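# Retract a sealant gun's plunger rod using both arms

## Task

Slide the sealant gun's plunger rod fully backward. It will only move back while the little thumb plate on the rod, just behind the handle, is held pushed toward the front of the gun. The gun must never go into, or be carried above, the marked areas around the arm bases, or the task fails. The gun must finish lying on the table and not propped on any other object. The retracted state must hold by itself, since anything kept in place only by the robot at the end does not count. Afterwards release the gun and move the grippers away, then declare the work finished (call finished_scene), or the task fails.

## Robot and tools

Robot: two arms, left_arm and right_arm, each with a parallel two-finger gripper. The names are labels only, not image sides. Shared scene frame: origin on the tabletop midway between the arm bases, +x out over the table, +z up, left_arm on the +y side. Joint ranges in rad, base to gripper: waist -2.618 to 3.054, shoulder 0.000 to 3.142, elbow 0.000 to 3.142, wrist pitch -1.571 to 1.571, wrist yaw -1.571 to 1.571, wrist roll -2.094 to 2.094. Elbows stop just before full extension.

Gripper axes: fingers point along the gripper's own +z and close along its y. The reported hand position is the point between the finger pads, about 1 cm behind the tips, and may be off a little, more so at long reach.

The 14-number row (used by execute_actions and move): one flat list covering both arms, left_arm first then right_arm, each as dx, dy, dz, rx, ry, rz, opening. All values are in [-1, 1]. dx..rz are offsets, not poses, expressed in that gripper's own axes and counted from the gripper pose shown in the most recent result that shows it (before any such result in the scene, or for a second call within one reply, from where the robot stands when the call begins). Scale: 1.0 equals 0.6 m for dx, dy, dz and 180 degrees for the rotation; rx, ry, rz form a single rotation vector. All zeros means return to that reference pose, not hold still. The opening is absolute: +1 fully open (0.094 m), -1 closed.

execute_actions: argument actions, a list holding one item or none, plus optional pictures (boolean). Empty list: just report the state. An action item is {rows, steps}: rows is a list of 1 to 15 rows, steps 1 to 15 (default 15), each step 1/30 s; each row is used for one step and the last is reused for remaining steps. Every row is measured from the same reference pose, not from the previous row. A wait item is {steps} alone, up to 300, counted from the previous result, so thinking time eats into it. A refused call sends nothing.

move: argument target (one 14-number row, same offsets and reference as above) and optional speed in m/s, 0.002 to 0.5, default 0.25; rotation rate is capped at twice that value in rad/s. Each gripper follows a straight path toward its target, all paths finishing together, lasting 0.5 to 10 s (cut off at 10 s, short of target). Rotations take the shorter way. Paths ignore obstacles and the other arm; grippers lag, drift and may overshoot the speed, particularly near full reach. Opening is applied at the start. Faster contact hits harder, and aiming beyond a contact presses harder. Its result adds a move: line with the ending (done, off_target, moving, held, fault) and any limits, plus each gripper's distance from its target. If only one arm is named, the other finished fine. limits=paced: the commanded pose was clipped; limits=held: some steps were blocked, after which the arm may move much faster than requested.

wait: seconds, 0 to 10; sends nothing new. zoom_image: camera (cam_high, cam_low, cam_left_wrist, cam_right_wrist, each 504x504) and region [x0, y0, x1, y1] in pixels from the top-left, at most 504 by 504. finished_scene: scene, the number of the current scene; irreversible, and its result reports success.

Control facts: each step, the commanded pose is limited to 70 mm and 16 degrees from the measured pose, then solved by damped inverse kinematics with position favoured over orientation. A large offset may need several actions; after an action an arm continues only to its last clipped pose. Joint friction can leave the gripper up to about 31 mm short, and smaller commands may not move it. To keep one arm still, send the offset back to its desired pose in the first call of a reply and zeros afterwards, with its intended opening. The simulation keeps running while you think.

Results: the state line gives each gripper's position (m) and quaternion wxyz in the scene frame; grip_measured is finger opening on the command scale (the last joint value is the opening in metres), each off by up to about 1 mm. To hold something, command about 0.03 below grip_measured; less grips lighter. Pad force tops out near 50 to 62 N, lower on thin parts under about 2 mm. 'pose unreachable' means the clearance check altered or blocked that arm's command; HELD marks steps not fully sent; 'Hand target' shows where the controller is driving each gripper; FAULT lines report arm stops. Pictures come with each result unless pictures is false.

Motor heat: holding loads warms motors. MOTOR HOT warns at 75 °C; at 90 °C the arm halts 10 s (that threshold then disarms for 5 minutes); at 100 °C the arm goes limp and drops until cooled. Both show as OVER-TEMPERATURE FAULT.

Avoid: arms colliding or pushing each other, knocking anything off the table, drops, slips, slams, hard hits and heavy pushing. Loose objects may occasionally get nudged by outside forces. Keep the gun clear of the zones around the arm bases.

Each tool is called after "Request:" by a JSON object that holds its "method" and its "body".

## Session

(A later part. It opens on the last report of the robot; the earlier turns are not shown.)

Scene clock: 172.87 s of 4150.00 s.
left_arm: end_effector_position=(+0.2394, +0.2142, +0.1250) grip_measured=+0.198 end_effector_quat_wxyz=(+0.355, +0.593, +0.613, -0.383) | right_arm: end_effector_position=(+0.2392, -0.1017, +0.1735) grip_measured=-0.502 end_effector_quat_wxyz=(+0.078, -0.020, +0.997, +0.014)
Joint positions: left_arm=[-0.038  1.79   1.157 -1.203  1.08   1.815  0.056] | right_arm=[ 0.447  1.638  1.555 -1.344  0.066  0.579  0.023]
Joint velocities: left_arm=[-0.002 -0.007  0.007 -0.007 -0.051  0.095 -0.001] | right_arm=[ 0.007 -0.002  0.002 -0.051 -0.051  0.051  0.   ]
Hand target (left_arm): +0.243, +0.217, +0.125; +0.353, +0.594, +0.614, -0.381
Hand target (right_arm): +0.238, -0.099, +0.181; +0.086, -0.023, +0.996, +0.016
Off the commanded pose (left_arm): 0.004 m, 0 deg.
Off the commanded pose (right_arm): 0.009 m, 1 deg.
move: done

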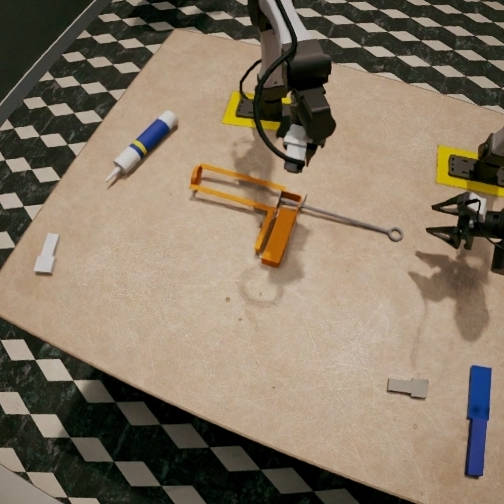

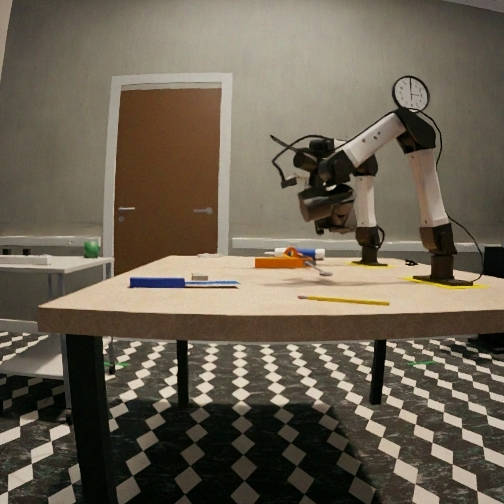

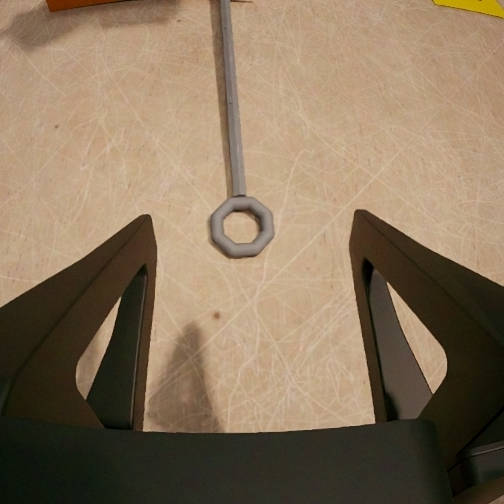

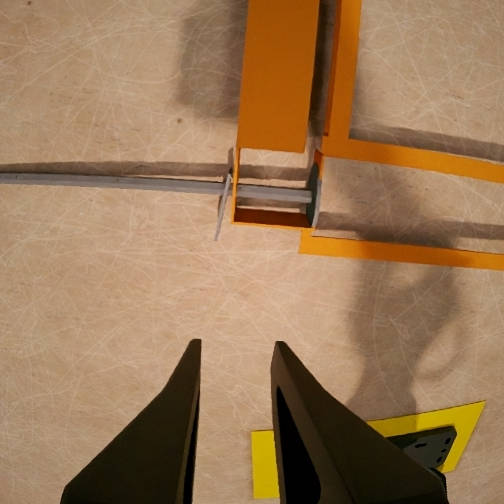

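Request:
{"method": "move", "body": {"target": [0,0,-0.06,0,0,-0.1,0.2,0.17,-0.15,-0.08,0,-0.08,0,-0.5], "speed": 0.3}}

Scene clock: 176.90 s of 4150.00 s.
left_arm: end_effector_position=(+0.2363, +0.2435, +0.1414) grip_measured=+0.198 end_effector_quat_wxyz=(+0.295, +0.496, +0.693, -0.432) | right_arm: end_effector_position=(+0.1410, -0.1947, +0.2098) grip_measured=-0.502 end_effector_quat_wxyz=(+0.211, -0.014, +0.977, +0.026)
Joint positions: left_arm=[ 0.063  1.824  1.249 -1.435  1.048  1.719  0.056] | right_arm=[ 0.479  0.961  1.151 -1.384  0.208  0.589  0.023]
Joint velocities: left_arm=[ 0.022 -0.017  0.002 -0.066  0.007 -0.022 -0.   ] | right_arm=[ 0.002  0.002  0.007 -0.022 -0.007 -0.066 -0.   ]
Hand target (left_arm): +0.239, +0.247, +0.141; +0.289, +0.491, +0.698, -0.434
Hand target (right_arm): +0.136, -0.198, +0.203; +0.202, -0.017, +0.979, +0.017
Off the commanded pose (left_arm): 0.005 m, 1 deg.
Off the commanded pose (right_arm): 0.010 m, 2 deg.
move: done

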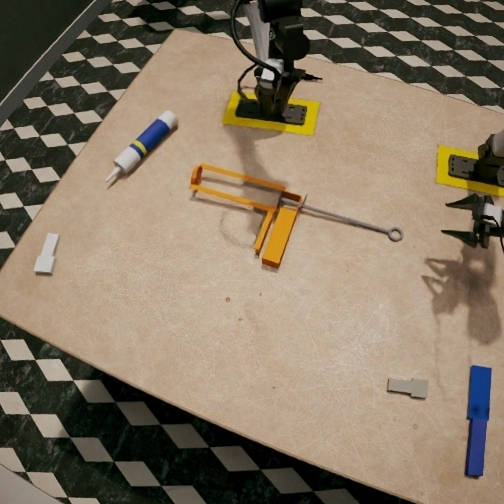

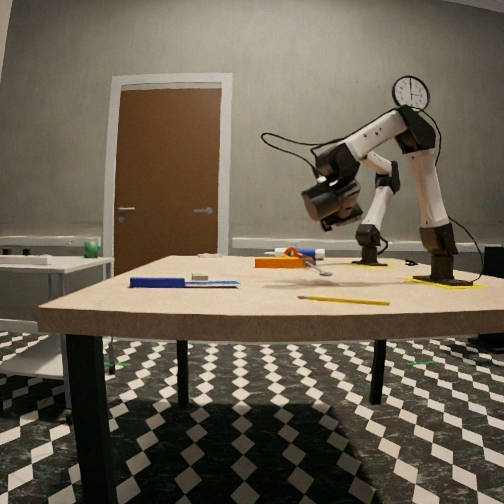

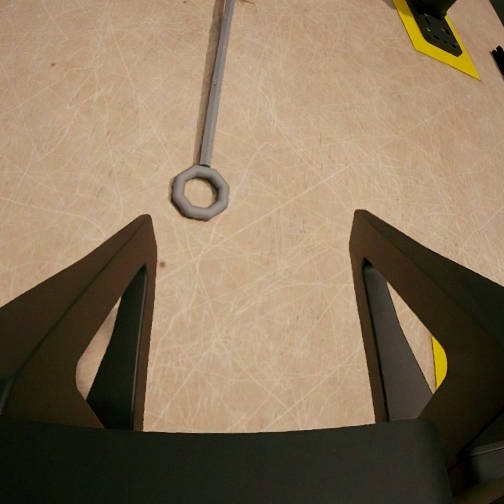

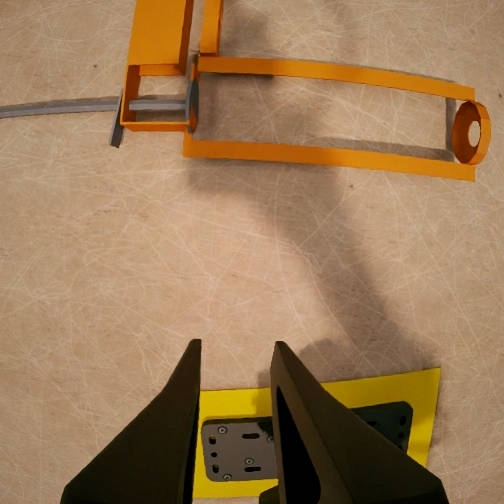

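Scene 2 is done: the rod is fully back and both arms are clear.

Request:
{"method": "finished_scene", "body": {"scene": 2}}

The scene is finished: the task was done.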